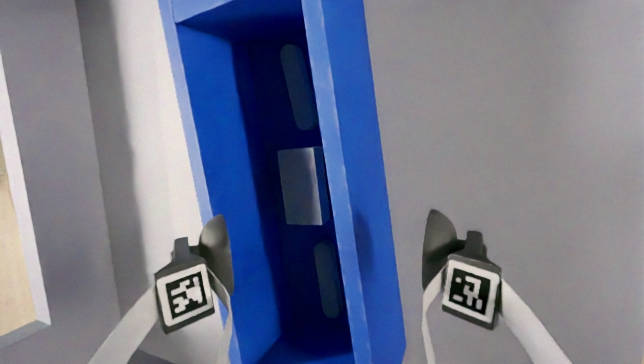

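{"op": "execute_actions", "data": {"actions": [{"r1":{"joints":{"arm_m":0.52}}}], "cameras": []}}

{"op": "execute_actions", "data": {"actions": [{"r1":{"joints":{"lift_m":0.91}}}], "cameras": ["r1_head_camera","r1_wrist_camera"]}}

Scene clock: 165.57 s.
r1.base_odometry: x=-0.862 y=-0.940 heading=-2.019 (m, m, rad; r1's odometry frame)
r1.turned_by_wheels: +0.000 (rad since the last result)
r1.turned_by_imu: +0.000 (rad since the last result)
r1.base_tilt: forward=+0.8 right=+0.9 (deg)
r1.lidar_m: 1.97 2.06 1.31 1.23 3.76 2.90 2.69 1.02 0.76 0.73 0.77 1.06
r1.head_depth_mm: 413 763 - - 727 1084 1214 / 413 940 1090 969 775 1082 1216 / 412 - 1123 893 771 1079 1215 / 412 - 1122 885 770 1077 1209 / 412 - 3213 887 766 1075 1210 / 411 950 1034 953 766 1072 1202 / 405 734 741 744 716 1069 1202
r1.base_status: not commanded
r1.joint_positions: lift_m=+0.980 arm_m=+0.520 wrist_yaw_rad=+0.000 wrist_pitch_rad=-1.151 wrist_roll_rad=+1.568 gripper_m=+0.100 head_pan_rad=-1.577 head_tilt_rad=-0.593
r1.joint_status: all done
r1.motor_effort: left_wheel=-1(1) right_wheel=+3(3) lift_m=+45(45) arm_m=+3(4) wrist_yaw_rad=-1(1) wrist_pitch_rad=+0(0) wrist_roll_rad=+1(1) gripper_m=-1(0) head_pan_rad=+2(1) head_tilt_rad=-2(1) (%)
r1.hand_pose: x=-0.0215 y=-0.7468 z=+0.8743 quat_wxyz=(+0.001, +0.001, -0.839, -0.545) (m; r1's base frame)
r1.wrist_depth_mm: 340 355 222 249 232 220 202 / 341 373 244 265 240 226 206 / 348 384 242 270 244 231 210 / 362 391 339 251 249 236 214 / 383 405 348 279 265 241 219 / - 418 356 280 271 243 225 / 385 427 381 269 266 261 229
r2.base_odometry: x=+0.000 y=+0.000 heading=+0.000 (m, m, rad; r2's odometry frame)
r2.turned_by_wheels: +0.000 (rad since the last result)
r2.turned_by_imu: -0.001 (rad since the last result)
r2.base_tilt: forward=-0.1 right=+1.0 (deg)
r2.lidar_m: 2.01 0.98 0.78 0.78 0.85 0.82 0.81 0.88 1.35 3.52 2.49 2.12
r2.head_depth_mm: - - - 2651 2470 1808 1435 / - - - 2561 2478 1831 1443 / 3840 - - 2328 2359 1835 1441 / 3705 - - - 2529 1832 1443 / 3496 3734 - - 2537 1838 1457 / 3396 3543 3718 3849 2534 1834 1449 / 3225 3361 3607 3698 2564 1859 1456
r2.base_status: not commanded
r2.joint_positions: lift_m=+0.333 arm_m=-0.002 wrist_yaw_rad=+3.053 wrist_pitch_rad=-0.339 wrist_roll_rad=-0.001 gripper_m=+0.037 head_pan_rad=-0.593 head_tilt_rad=-0.310
r2.joint_status: not commanded
r2.motor_effort: left_wheel=+0(0) right_wheel=-1(1) lift_m=+24(24) arm_m=+1(1) wrist_yaw_rad=+0(0) wrist_pitch_rad=+4(4) wrist_roll_rad=+0(0) gripper_m=+0(0) head_pan_rad=-2(2) head_tilt_rad=+4(4) (%)
r2.hand_pose: x=-0.0007 y=+0.0901 z=+0.3635 quat_wxyz=(+0.150, +0.701, +0.089, +0.692) (m; r2's base frame)
r2.wrist_depth_mm: 735 - 715 708 718 715 702 / 801 799 781 774 769 758 750 / 858 855 862 848 838 830 824 / 824 871 866 865 871 864 876 / 690 699 - 716 699 714 729 / 578 579 - 586 591 587 601 / 489 496 - 514 497 506 508
pictures: none
No camera images: the call's "cameras" was empty. Leave "cameras" out to get every camera's image.

Scene clock: 169.90 s.
r1.base_odometry: x=-0.862 y=-0.940 heading=-2.019 (m, m, rad; r1's odometry frame)
r1.turned_by_wheels: +0.000 (rad since the last result)
r1.turned_by_imu: +0.000 (rad since the last result)
r1.base_tilt: forward=+0.8 right=+0.9 (deg)
r1.lidar_m: 1.98 2.06 1.31 1.23 3.75 2.89 2.70 1.03 0.76 0.73 0.76 1.06
r1.head_depth_mm: 413 763 756 - - 1114 1213 / 412 962 - 929 773 1082 1215 / 413 - 1129 867 770 1083 1210 / 412 3458 - 889 768 1079 1203 / 412 - 3131 875 765 1079 1209 / 406 946 1035 951 763 1076 1203 / 405 734 742 746 713 1076 1197
r1.base_status: not commanded
r1.joint_positions: lift_m=+0.925 arm_m=+0.520 wrist_yaw_rad=+0.001 wrist_pitch_rad=-1.152 wrist_roll_rad=+1.568 gripper_m=+0.100 head_pan_rad=-1.577 head_tilt_rad=-0.595
r1.joint_status: lift_m contact_stop (moved -0.055 of -0.070)
r1.on_its_own: lift_m is slack since a contact_stop, until your next command for it (your +0.910 is given up)
r1.motor_effort: left_wheel=+1(10) right_wheel=+1(7) lift_m=+32(38) arm_m=+1(4) wrist_yaw_rad=+0(1) wrist_pitch_rad=+0(7) wrist_roll_rad=+2(1) gripper_m=-1(4) head_pan_rad=+2(3) head_tilt_rad=-1(3) (%)
r1.hand_pose: x=-0.0215 y=-0.7469 z=+0.8196 quat_wxyz=(+0.002, +0.001, -0.839, -0.545) (m; r1's base frame)
r1.wrist_depth_mm: 318 176 206 200 187 174 159 / 330 176 215 203 189 178 162 / 337 304 209 213 194 182 166 / 349 317 206 190 195 187 169 / 357 334 213 195 148 191 174 / 353 360 219 241 140 192 178 / 354 359 205 245 157 207 180
r2.base_odometry: x=+0.000 y=+0.000 heading=+0.000 (m, m, rad; r2's odometry frame)
r2.turned_by_wheels: +0.000 (rad since the last result)
r2.turned_by_imu: -0.001 (rad since the last result)
r2.base_tilt: forward=-0.2 right=+1.1 (deg)
r2.lidar_m: 2.01 0.98 0.78 0.78 0.85 0.82 0.81 0.88 1.34 3.51 2.49 2.12
r2.head_depth_mm: - - - 2695 2467 1812 1433 / - - - 2560 2475 1824 1447 / 3816 - - 2345 2361 1831 1438 / 3755 - - - 2501 1826 1448 / 3570 3706 - - 2527 1836 1441 / 3376 3535 3730 3789 2509 1842 1452 / 3251 3380 3530 3740 2534 1845 1455
r2.base_status: not commanded
r2.joint_positions: lift_m=+0.333 arm_m=-0.002 wrist_yaw_rad=+3.053 wrist_pitch_rad=-0.339 wrist_roll_rad=-0.001 gripper_m=+0.037 head_pan_rad=-0.593 head_tilt_rad=-0.310
r2.joint_status: not commanded
r2.motor_effort: left_wheel=+0(1) right_wheel=-1(1) lift_m=+24(24) arm_m=+1(1) wrist_yaw_rad=+0(1) wrist_pitch_rad=+4(4) wrist_roll_rad=+1(1) gripper_m=-1(0) head_pan_rad=-3(3) head_tilt_rad=+4(4) (%)
r2.hand_pose: x=-0.0007 y=+0.0901 z=+0.3635 quat_wxyz=(+0.150, +0.701, +0.089, +0.692) (m; r2's base frame)
r2.wrist_depth_mm: 734 - 722 711 708 708 704 / 794 808 802 777 777 766 755 / 849 875 840 842 830 822 823 / 819 881 874 877 872 857 873 / 690 692 - 698 723 720 715 / 571 574 - 589 591 592 587 / 493 495 - 511 501 505 505
pictures: r1_head_camera (sideways: a quarter turn clockwise sets it upright), r1_wrist_camera
camera_calibration (this result's frames):
r1_head_camera: T_world_to_cam=[[-0.00942697, 0.536706, -0.843717, 1.11931], [0.999508, -0.0201957, -0.0240146, 0.0268651], [-0.0299282, -0.843528, -0.536251, 0.652563], [0, 0, 0, 1]] pos_world=[0.00322992, -0.0497444, 1.29497]
r1_wrist_camera: T_world_to_cam=[[0.0225565, 0.911326, -0.411068, 1.0197], [0.983583, 0.0534053, 0.17237, -0.0448271], [0.179038, -0.408208, -0.89516, 0.594743], [0, 0, 0, 1]] pos_world=[-0.0853915, -0.684109, 0.959284]
Images, in order (width x height): r1_head_camera 896x504, r1_wrist_camera 644x364.

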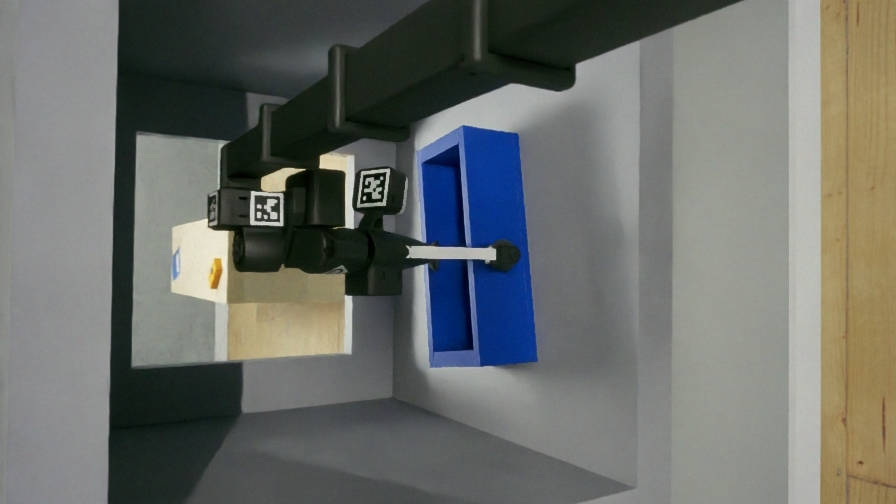

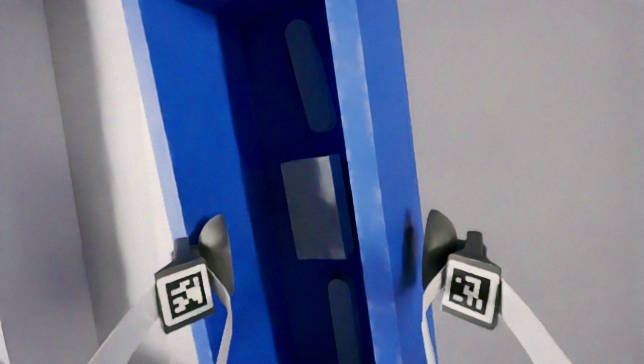

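{"op": "execute_actions", "data": {"actions": [{"r1":{"joints":{"lift_m":0.96,"arm_m":0.48}}}], "cameras": []}}

{"op": "execute_actions", "data": {"actions": [{"r1":{"joints":{"lift_m":0.885}}}], "cameras": ["r1_head_camera","r1_wrist_camera"]}}

Scene clock: 175.93 s.
r1.base_odometry: x=-0.862 y=-0.940 heading=-2.019 (m, m, rad; r1's odometry frame)
r1.turned_by_wheels: +0.000 (rad since the last result)
r1.turned_by_imu: +0.000 (rad since the last result)
r1.base_tilt: forward=+0.8 right=+0.9 (deg)
r1.lidar_m: 1.97 2.06 1.31 1.23 3.75 2.88 2.69 1.02 0.76 0.73 0.77 1.06
r1.head_depth_mm: 413 762 716 - 738 1086 1218 / 413 941 - 968 773 1083 1209 / 413 - 1130 878 771 1084 1209 / 412 - - 891 768 1078 1210 / 412 - 3241 878 765 1081 1205 / 405 949 1033 951 762 1083 1199 / 405 734 741 748 714 1076 1197
r1.base_status: not commanded
r1.joint_positions: lift_m=+0.960 arm_m=+0.480 wrist_yaw_rad=+0.001 wrist_pitch_rad=-1.152 wrist_roll_rad=+1.568 gripper_m=+0.100 head_pan_rad=-1.577 head_tilt_rad=-0.595
r1.joint_status: all done
r1.motor_effort: left_wheel=+1(1) right_wheel=+0(0) lift_m=+45(50) arm_m=-4(4) wrist_yaw_rad=-2(1) wrist_pitch_rad=+0(0) wrist_roll_rad=+1(1) gripper_m=+0(1) head_pan_rad=+2(2) head_tilt_rad=-2(1) (%)
r1.hand_pose: x=-0.0215 y=-0.7073 z=+0.8542 quat_wxyz=(+0.002, +0.001, -0.839, -0.545) (m; r1's base frame)
r1.wrist_depth_mm: 364 223 238 189 224 203 185 / 370 341 265 201 231 209 188 / 377 356 269 197 237 214 192 / 379 368 252 206 243 218 197 / 382 385 271 220 252 223 203 / 392 417 284 214 259 225 208 / 395 419 267 265 258 241 212
r2.base_odometry: x=+0.000 y=+0.000 heading=+0.000 (m, m, rad; r2's odometry frame)
r2.turned_by_wheels: +0.000 (rad since the last result)
r2.turned_by_imu: -0.002 (rad since the last result)
r2.base_tilt: forward=-0.1 right=+1.0 (deg)
r2.lidar_m: 2.01 0.98 0.78 0.78 0.85 0.81 0.81 0.88 1.35 3.51 2.48 2.12
r2.head_depth_mm: - - - 2651 2474 1822 1440 / - - - 2550 2445 1830 1445 / 3848 - - 2347 2350 1820 1449 / 3733 - - - 2506 1831 1451 / 3521 3702 - - 2531 1831 1446 / 3380 3556 3693 3816 2552 1839 1460 / 3249 3361 3576 3713 2524 1850 1446
r2.base_status: not commanded
r2.joint_positions: lift_m=+0.333 arm_m=-0.002 wrist_yaw_rad=+3.053 wrist_pitch_rad=-0.339 wrist_roll_rad=-0.001 gripper_m=+0.037 head_pan_rad=-0.593 head_tilt_rad=-0.310
r2.joint_status: not commanded
r2.motor_effort: left_wheel=+0(0) right_wheel=+0(1) lift_m=+24(24) arm_m=+1(1) wrist_yaw_rad=+0(0) wrist_pitch_rad=+4(5) wrist_roll_rad=+0(0) gripper_m=+0(1) head_pan_rad=-2(2) head_tilt_rad=+4(4) (%)
r2.hand_pose: x=-0.0007 y=+0.0901 z=+0.3635 quat_wxyz=(+0.150, +0.701, +0.089, +0.692) (m; r2's base frame)
r2.wrist_depth_mm: 735 - 723 720 704 706 701 / 799 806 775 784 772 756 756 / 857 857 851 842 834 831 822 / 844 877 869 870 862 855 863 / 698 694 - 710 710 714 720 / 576 573 - 585 598 594 594 / 491 498 - 516 499 506 508
pictures: none
No camera images: the call's "cameras" was empty. Leave "cameras" out to get every camera's image.

Scene clock: 177.60 s.
r1.base_odometry: x=-0.862 y=-0.940 heading=-2.019 (m, m, rad; r1's odometry frame)
r1.turned_by_wheels: +0.000 (rad since the last result)
r1.turned_by_imu: +0.000 (rad since the last result)
r1.base_tilt: forward=+0.8 right=+0.9 (deg)
r1.lidar_m: 1.97 2.06 1.31 1.23 3.73 2.89 2.70 1.03 0.76 0.73 0.77 1.06
r1.head_depth_mm: 414 762 758 709 - - 1216 / 414 962 1016 - 773 1086 1213 / 413 - - 832 770 1083 1213 / 413 3181 2678 812 768 1081 1209 / 412 - 3116 873 767 1081 1205 / 407 948 1034 954 764 1077 1201 / 406 735 741 747 714 1074 1197
r1.base_status: not commanded
r1.joint_positions: lift_m=+0.890 arm_m=+0.480 wrist_yaw_rad=+0.001 wrist_pitch_rad=-1.164 wrist_roll_rad=+1.568 gripper_m=+0.100 head_pan_rad=-1.577 head_tilt_rad=-0.595
r1.joint_status: lift_m contact_stop (moved -0.069 of -0.075)
r1.on_its_own: lift_m is slack since a contact_stop, until your next command for it (your +0.885 is given up)
r1.motor_effort: left_wheel=-1(1) right_wheel=+2(2) lift_m=+32(41) arm_m=-2(4) wrist_yaw_rad=-1(0) wrist_pitch_rad=+4(5) wrist_roll_rad=+1(1) gripper_m=-1(1) head_pan_rad=+2(1) head_tilt_rad=-1(3) (%)
r1.hand_pose: x=-0.0215 y=-0.7040 z=+0.7841 quat_wxyz=(+0.002, +0.001, -0.835, -0.550) (m; r1's base frame)
r1.wrist_depth_mm: 166 190 118 174 162 146 134 / 164 201 116 177 166 150 137 / 162 198 119 181 171 154 140 / 163 195 118 180 175 158 143 / 167 192 121 174 184 160 147 / 345 182 119 168 189 161 150 / 360 193 171 164 193 174 153
r2.base_odometry: x=+0.000 y=+0.000 heading=+0.000 (m, m, rad; r2's odometry frame)
r2.turned_by_wheels: +0.000 (rad since the last result)
r2.turned_by_imu: +0.000 (rad since the last result)
r2.base_tilt: forward=-0.2 right=+1.1 (deg)
r2.lidar_m: 2.01 0.98 0.78 0.78 0.85 0.82 0.81 0.88 1.35 3.49 2.50 2.12
r2.head_depth_mm: - - - 2676 2499 1806 1442 / - - - 2570 2435 1835 1439 / 3864 - - 2340 2363 1821 1447 / 3710 - - - 2504 1833 1447 / 3559 3734 - - 2536 1838 1451 / 3377 3541 3721 3878 2556 1837 1449 / 3234 3408 3553 3676 2544 1856 1464
r2.base_status: not commanded
r2.joint_positions: lift_m=+0.333 arm_m=-0.002 wrist_yaw_rad=+3.053 wrist_pitch_rad=-0.339 wrist_roll_rad=-0.001 gripper_m=+0.037 head_pan_rad=-0.593 head_tilt_rad=-0.310
r2.joint_status: not commanded
r2.motor_effort: left_wheel=+0(0) right_wheel=-1(0) lift_m=+24(24) arm_m=+0(0) wrist_yaw_rad=+0(0) wrist_pitch_rad=+4(4) wrist_roll_rad=+1(0) gripper_m=+0(0) head_pan_rad=-2(3) head_tilt_rad=+4(4) (%)
r2.hand_pose: x=-0.0007 y=+0.0901 z=+0.3635 quat_wxyz=(+0.150, +0.701, +0.089, +0.692) (m; r2's base frame)
r2.wrist_depth_mm: 740 - 725 724 705 711 711 / 778 815 781 777 778 769 755 / 842 859 845 838 846 825 832 / 831 876 872 866 863 856 869 / 692 693 - 705 706 715 723 / 578 585 - 587 585 595 588 / 494 492 - 511 500 502 504
pictures: r1_head_camera (sideways: a quarter turn clockwise sets it upright), r1_wrist_camera
camera_calibration (this result's frames):
r1_head_camera: T_world_to_cam=[[-0.00942697, 0.536706, -0.843717, 1.11931], [0.999508, -0.0201957, -0.0240145, 0.0268651], [-0.0299282, -0.843528, -0.536251, 0.652563], [0, 0, 0, 1]] pos_world=[0.00322992, -0.0497444, 1.29497]
r1_wrist_camera: T_world_to_cam=[[0.0225609, 0.916439, -0.399539, 0.960643], [0.983586, 0.0512176, 0.17302, -0.0430497], [0.179026, -0.396884, -0.90024, 0.592443], [0, 0, 0, 1]] pos_world=[-0.0853926, -0.643034, 0.924604]
Images, in order (width x height): r1_head_camera 896x504, r1_wrist_camera 644x364.

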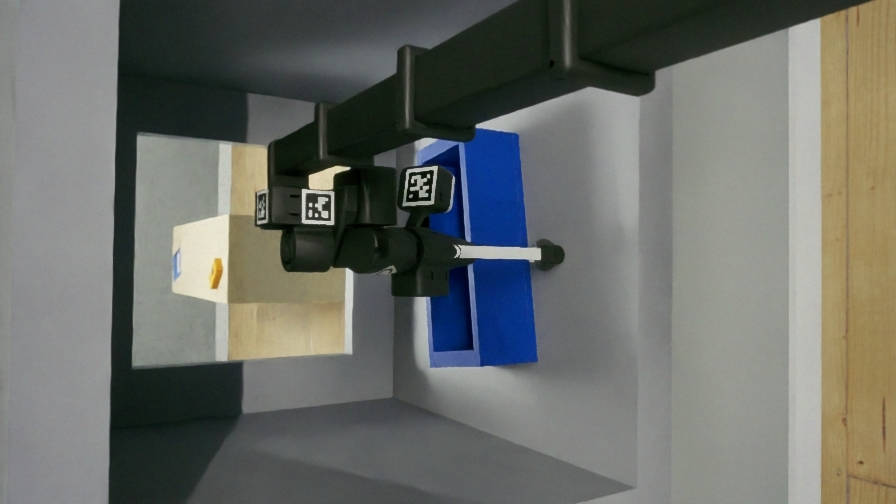

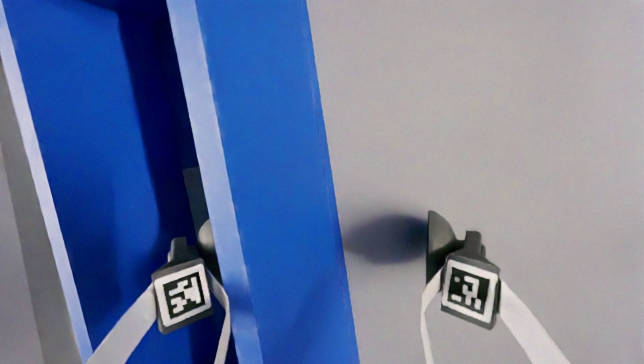

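Straddling; near finger on the floor. Raise slightly, close, lift.

{"op": "execute_actions", "data": {"actions": [{"r1":{"joints":{"lift_m":0.90,"arm_m":0.51}}}], "cameras": []}}

{"op": "execute_actions", "data": {"actions": [{"r1":{"joints":{"gripper_m":-0.04}}}], "cameras": []}}

{"op": "execute_actions", "data": {"actions": [{"r1":{"joints":{"lift_m":0.95}}}], "cameras": ["r1_head_camera","r1_wrist_camera"]}}

Scene clock: 183.73 s.
r1.base_odometry: x=-0.862 y=-0.940 heading=-2.019 (m, m, rad; r1's odometry frame)
r1.turned_by_wheels: +0.000 (rad since the last result)
r1.turned_by_imu: +0.000 (rad since the last result)
r1.base_tilt: forward=+0.8 right=+0.9 (deg)
r1.lidar_m: 1.97 2.06 1.31 1.23 3.76 2.89 2.71 1.03 0.76 0.74 0.76 1.06
r1.head_depth_mm: 413 762 759 710 - 1113 1213 / 413 963 1017 - 774 1084 1215 / 413 - - 839 769 1081 1207 / 411 3166 - 824 765 1081 1205 / 411 - 3148 873 766 1077 1206 / 405 948 1031 949 764 1073 1200 / 405 733 740 746 713 1076 1194
r1.base_status: not commanded
r1.joint_positions: lift_m=+0.900 arm_m=+0.510 wrist_yaw_rad=+0.001 wrist_pitch_rad=-1.156 wrist_roll_rad=+1.568 gripper_m=+0.100 head_pan_rad=-1.577 head_tilt_rad=-0.595
r1.joint_status: all done
r1.motor_effort: left_wheel=+0(1) right_wheel=+1(2) lift_m=+45(45) arm_m=+4(4) wrist_yaw_rad=+0(1) wrist_pitch_rad=+2(4) wrist_roll_rad=+2(1) gripper_m=+0(0) head_pan_rad=+2(1) head_tilt_rad=-1(1) (%)
r1.hand_pose: x=-0.0215 y=-0.7357 z=+0.7939 quat_wxyz=(+0.002, +0.001, -0.837, -0.547) (m; r1's base frame)
r1.wrist_depth_mm: 145 168 199 114 168 153 139 / 291 165 204 110 172 156 143 / 309 163 206 116 175 160 146 / 325 162 201 114 179 164 148 / 336 165 189 120 178 167 153 / 345 164 225 127 188 168 157 / 356 174 215 124 188 181 160
r2.base_odometry: x=+0.000 y=+0.000 heading=+0.000 (m, m, rad; r2's odometry frame)
r2.turned_by_wheels: +0.000 (rad since the last result)
r2.turned_by_imu: -0.002 (rad since the last result)
r2.base_tilt: forward=-0.1 right=+1.1 (deg)
r2.lidar_m: 2.00 0.98 0.78 0.78 0.85 0.82 0.81 0.88 1.34 3.50 2.50 2.12
r2.head_depth_mm: - - - 2663 2482 1811 1435 / - - - 2564 2474 1821 1441 / 3870 - - 2349 2342 1836 1445 / 3737 - - - 2493 1827 1442 / 3551 3753 - - 2511 1846 1454 / 3371 3555 3730 3765 2531 1840 1460 / 3258 3406 3542 3759 2559 1852 1456
r2.base_status: not commanded
r2.joint_positions: lift_m=+0.333 arm_m=-0.002 wrist_yaw_rad=+3.053 wrist_pitch_rad=-0.339 wrist_roll_rad=-0.001 gripper_m=+0.037 head_pan_rad=-0.593 head_tilt_rad=-0.310
r2.joint_status: not commanded
r2.motor_effort: left_wheel=+0(0) right_wheel=-1(1) lift_m=+24(24) arm_m=+1(1) wrist_yaw_rad=+0(0) wrist_pitch_rad=+4(4) wrist_roll_rad=+0(1) gripper_m=+0(0) head_pan_rad=-2(2) head_tilt_rad=+4(4) (%)
r2.hand_pose: x=-0.0007 y=+0.0901 z=+0.3635 quat_wxyz=(+0.150, +0.701, +0.089, +0.692) (m; r2's base frame)
r2.wrist_depth_mm: 740 - 711 717 712 707 699 / 796 813 765 784 765 767 764 / 858 856 847 838 823 837 808 / 830 883 869 865 870 859 856 / 688 694 - 703 720 716 720 / 578 580 - 584 586 586 592 / 487 494 - 514 499 507 506
pictures: none
No camera images: the call's "cameras" was empty. Leave "cameras" out to get every camera's image.

Scene clock: 185.63 s.
r1.base_odometry: x=-0.862 y=-0.940 heading=-2.019 (m, m, rad; r1's odometry frame)
r1.turned_by_wheels: +0.000 (rad since the last result)
r1.turned_by_imu: +0.000 (rad since the last result)
r1.base_tilt: forward=+0.8 right=+0.9 (deg)
r1.lidar_m: 1.97 2.06 1.31 1.23 3.73 2.89 2.69 1.03 0.76 0.73 0.77 1.06
r1.head_depth_mm: 414 762 759 711 - 1113 1219 / 414 964 1013 - 772 1088 1210 / 414 - - 857 771 1083 1209 / 413 3174 - 845 768 1085 1208 / 412 - 3119 870 767 1078 1207 / 407 950 1035 953 764 1075 1201 / 406 735 741 746 714 1075 1199
r1.base_status: not commanded
r1.joint_positions: lift_m=+0.900 arm_m=+0.510 wrist_yaw_rad=+0.003 wrist_pitch_rad=-1.129 wrist_roll_rad=+1.567 gripper_m=-0.039 head_pan_rad=-1.577 head_tilt_rad=-0.595
r1.joint_status: all done
r1.motor_effort: left_wheel=+1(1) right_wheel=-1(1) lift_m=+36(45) arm_m=+3(3) wrist_yaw_rad=-3(4) wrist_pitch_rad=-6(6) wrist_roll_rad=+2(3) gripper_m=-30(99) head_pan_rad=+1(1) head_tilt_rad=-1(1) (%)
r1.hand_pose: x=-0.0213 y=-0.7422 z=+0.7965 quat_wxyz=(+0.003, +0.002, -0.845, -0.535) (m; r1's base frame)
r1.wrist_depth_mm: 304 173 204 130 171 155 140 / 315 172 212 129 176 158 144 / 327 172 214 128 182 162 146 / 338 172 219 128 187 167 150 / 346 178 223 121 189 171 153 / 363 185 207 127 189 175 156 / 362 193 241 138 202 178 161
r2.base_odometry: x=+0.000 y=+0.000 heading=+0.000 (m, m, rad; r2's odometry frame)
r2.turned_by_wheels: +0.000 (rad since the last result)
r2.turned_by_imu: +0.000 (rad since the last result)
r2.base_tilt: forward=-0.1 right=+1.1 (deg)
r2.lidar_m: 2.01 0.98 0.79 0.78 0.85 0.82 0.81 0.88 1.34 3.51 2.49 2.12
r2.head_depth_mm: - - - 2684 2480 1812 1439 / - - - 2567 2454 1817 1435 / 3877 - - 2369 2352 1842 1427 / 3742 - - - 2518 1823 1438 / 3533 3715 - - 2552 1841 1448 / 3441 3551 3683 3895 2536 1850 1452 / 3258 3369 3537 3693 2525 1853 1455
r2.base_status: not commanded
r2.joint_positions: lift_m=+0.333 arm_m=-0.002 wrist_yaw_rad=+3.053 wrist_pitch_rad=-0.339 wrist_roll_rad=-0.001 gripper_m=+0.037 head_pan_rad=-0.593 head_tilt_rad=-0.310
r2.joint_status: not commanded
r2.motor_effort: left_wheel=+0(0) right_wheel=-1(0) lift_m=+24(24) arm_m=+1(0) wrist_yaw_rad=+0(0) wrist_pitch_rad=+4(4) wrist_roll_rad=+1(1) gripper_m=+0(0) head_pan_rad=-3(2) head_tilt_rad=+4(4) (%)
r2.hand_pose: x=-0.0007 y=+0.0901 z=+0.3635 quat_wxyz=(+0.150, +0.701, +0.089, +0.692) (m; r2's base frame)
r2.wrist_depth_mm: 727 - 725 733 714 704 715 / 803 788 781 769 766 764 753 / 845 867 837 855 840 818 809 / 825 879 881 865 861 877 856 / 685 701 - 697 711 715 717 / 574 583 - 589 598 586 598 / 490 496 - 516 499 511 511
pictures: none
No camera images: the call's "cameras" was empty. Leave "cameras" out to get every camera's image.

Scene clock: 186.93 s.
r1.base_odometry: x=-0.862 y=-0.940 heading=-2.019 (m, m, rad; r1's odometry frame)
r1.turned_by_wheels: +0.000 (rad since the last result)
r1.turned_by_imu: +0.000 (rad since the last result)
r1.base_tilt: forward=+0.8 right=+0.9 (deg)
r1.lidar_m: 1.97 2.06 1.31 1.23 3.76 2.88 2.70 1.02 0.76 0.73 0.77 1.06
r1.head_depth_mm: 413 763 714 - 738 1089 1217 / 412 955 - 925 773 1085 1214 / 412 - 2157 831 770 1082 1205 / 412 3581 - 826 768 1081 1206 / 411 - 3226 821 766 1079 1202 / 406 949 1035 949 763 1077 1201 / 405 735 738 745 713 1076 1199
r1.base_status: not commanded
r1.joint_positions: lift_m=+0.949 arm_m=+0.510 wrist_yaw_rad=+0.000 wrist_pitch_rad=-1.173 wrist_roll_rad=+1.570 gripper_m=-0.033 head_pan_rad=-1.577 head_tilt_rad=-0.595
r1.joint_status: all done
r1.on_its_own: gripper_m is held at -0.034, not at your -0.040, by its stall guard, which is still easing
r1.motor_effort: left_wheel=+1(2) right_wheel=+1(1) lift_m=+50(54) arm_m=+2(3) wrist_yaw_rad=-1(4) wrist_pitch_rad=+6(9) wrist_roll_rad=+0(3) gripper_m=-24(29) head_pan_rad=+1(2) head_tilt_rad=-2(1) (%)
r1.hand_pose: x=-0.0215 y=-0.7317 z=+0.8424 quat_wxyz=(+0.001, +0.000, -0.833, -0.554) (m; r1's base frame)
r1.wrist_depth_mm: 337 169 212 134 213 194 178 / 347 169 218 134 216 198 181 / 355 176 224 135 221 205 186 / 359 177 225 135 228 207 190 / 362 185 228 128 233 213 195 / 363 185 214 135 236 221 200 / 369 193 246 153 251 225 204
r2.base_odometry: x=+0.000 y=+0.000 heading=+0.000 (m, m, rad; r2's odometry frame)
r2.turned_by_wheels: +0.000 (rad since the last result)
r2.turned_by_imu: +0.000 (rad since the last result)
r2.base_tilt: forward=-0.1 right=+1.1 (deg)
r2.lidar_m: 2.00 0.98 0.79 0.78 0.85 0.82 0.81 0.88 1.35 3.51 2.49 2.13
r2.head_depth_mm: - - - 2685 2508 1813 1434 / - - - 2561 2455 1815 1433 / 3888 - - 2331 2343 1828 1443 / 3705 - - - 2526 1822 1449 / 3531 3814 - - 2513 1838 1450 / 3349 3509 3710 3827 2526 1837 1452 / 3269 3404 3526 3670 2554 1851 1455
r2.base_status: not commanded
r2.joint_positions: lift_m=+0.333 arm_m=-0.002 wrist_yaw_rad=+3.053 wrist_pitch_rad=-0.339 wrist_roll_rad=-0.001 gripper_m=+0.037 head_pan_rad=-0.593 head_tilt_rad=-0.310
r2.joint_status: not commanded
r2.motor_effort: left_wheel=+0(0) right_wheel=-2(1) lift_m=+24(24) arm_m=+1(1) wrist_yaw_rad=+0(0) wrist_pitch_rad=+4(4) wrist_roll_rad=+1(1) gripper_m=+0(0) head_pan_rad=-2(2) head_tilt_rad=+4(4) (%)
r2.hand_pose: x=-0.0007 y=+0.0901 z=+0.3635 quat_wxyz=(+0.150, +0.701, +0.089, +0.692) (m; r2's base frame)
r2.wrist_depth_mm: 741 - 726 718 706 702 700 / 801 801 772 781 768 775 753 / 858 850 869 839 829 823 816 / 833 874 881 870 864 857 875 / 691 700 - 710 712 724 727 / 574 581 - 581 595 590 595 / 490 494 - 513 503 505 504
pictures: r1_head_camera (sideways: a quarter turn clockwise sets it upright), r1_wrist_camera
camera_calibration (this result's frames):
r1_head_camera: T_world_to_cam=[[-0.00942704, 0.536706, -0.843717, 1.11931], [0.999508, -0.0201956, -0.0240145, 0.0268651], [-0.0299281, -0.843528, -0.536251, 0.652563], [0, 0, 0, 1]] pos_world=[0.00322992, -0.0497444, 1.29497]
r1_wrist_camera: T_world_to_cam=[[0.0249476, 0.919688, -0.391857, 1.00526], [0.983558, 0.0475509, 0.17422, -0.0553848], [0.178861, -0.389761, -0.90338, 0.6418], [0, 0, 0, 1]] pos_world=[-0.0853977, -0.671741, 0.983356]
Images, in order (width x height): r1_head_camera 896x504, r1_wrist_camera 644x364.

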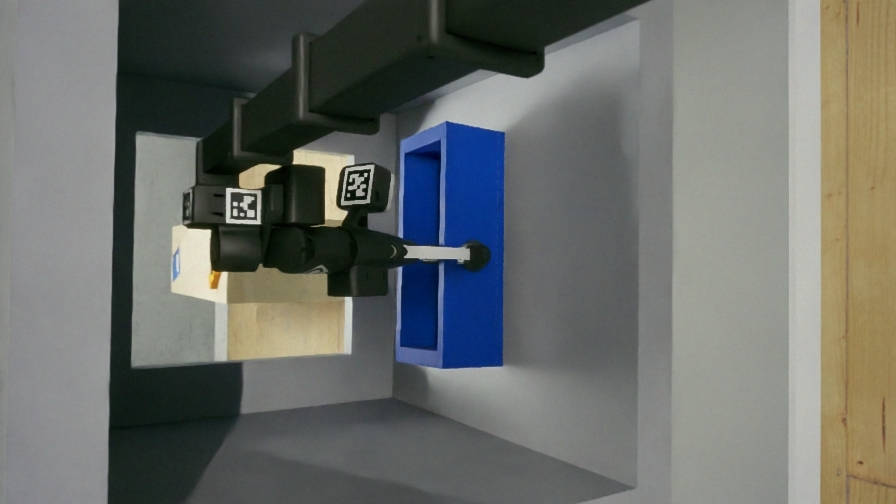

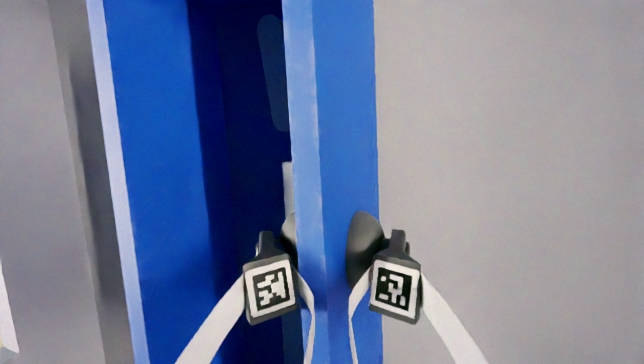

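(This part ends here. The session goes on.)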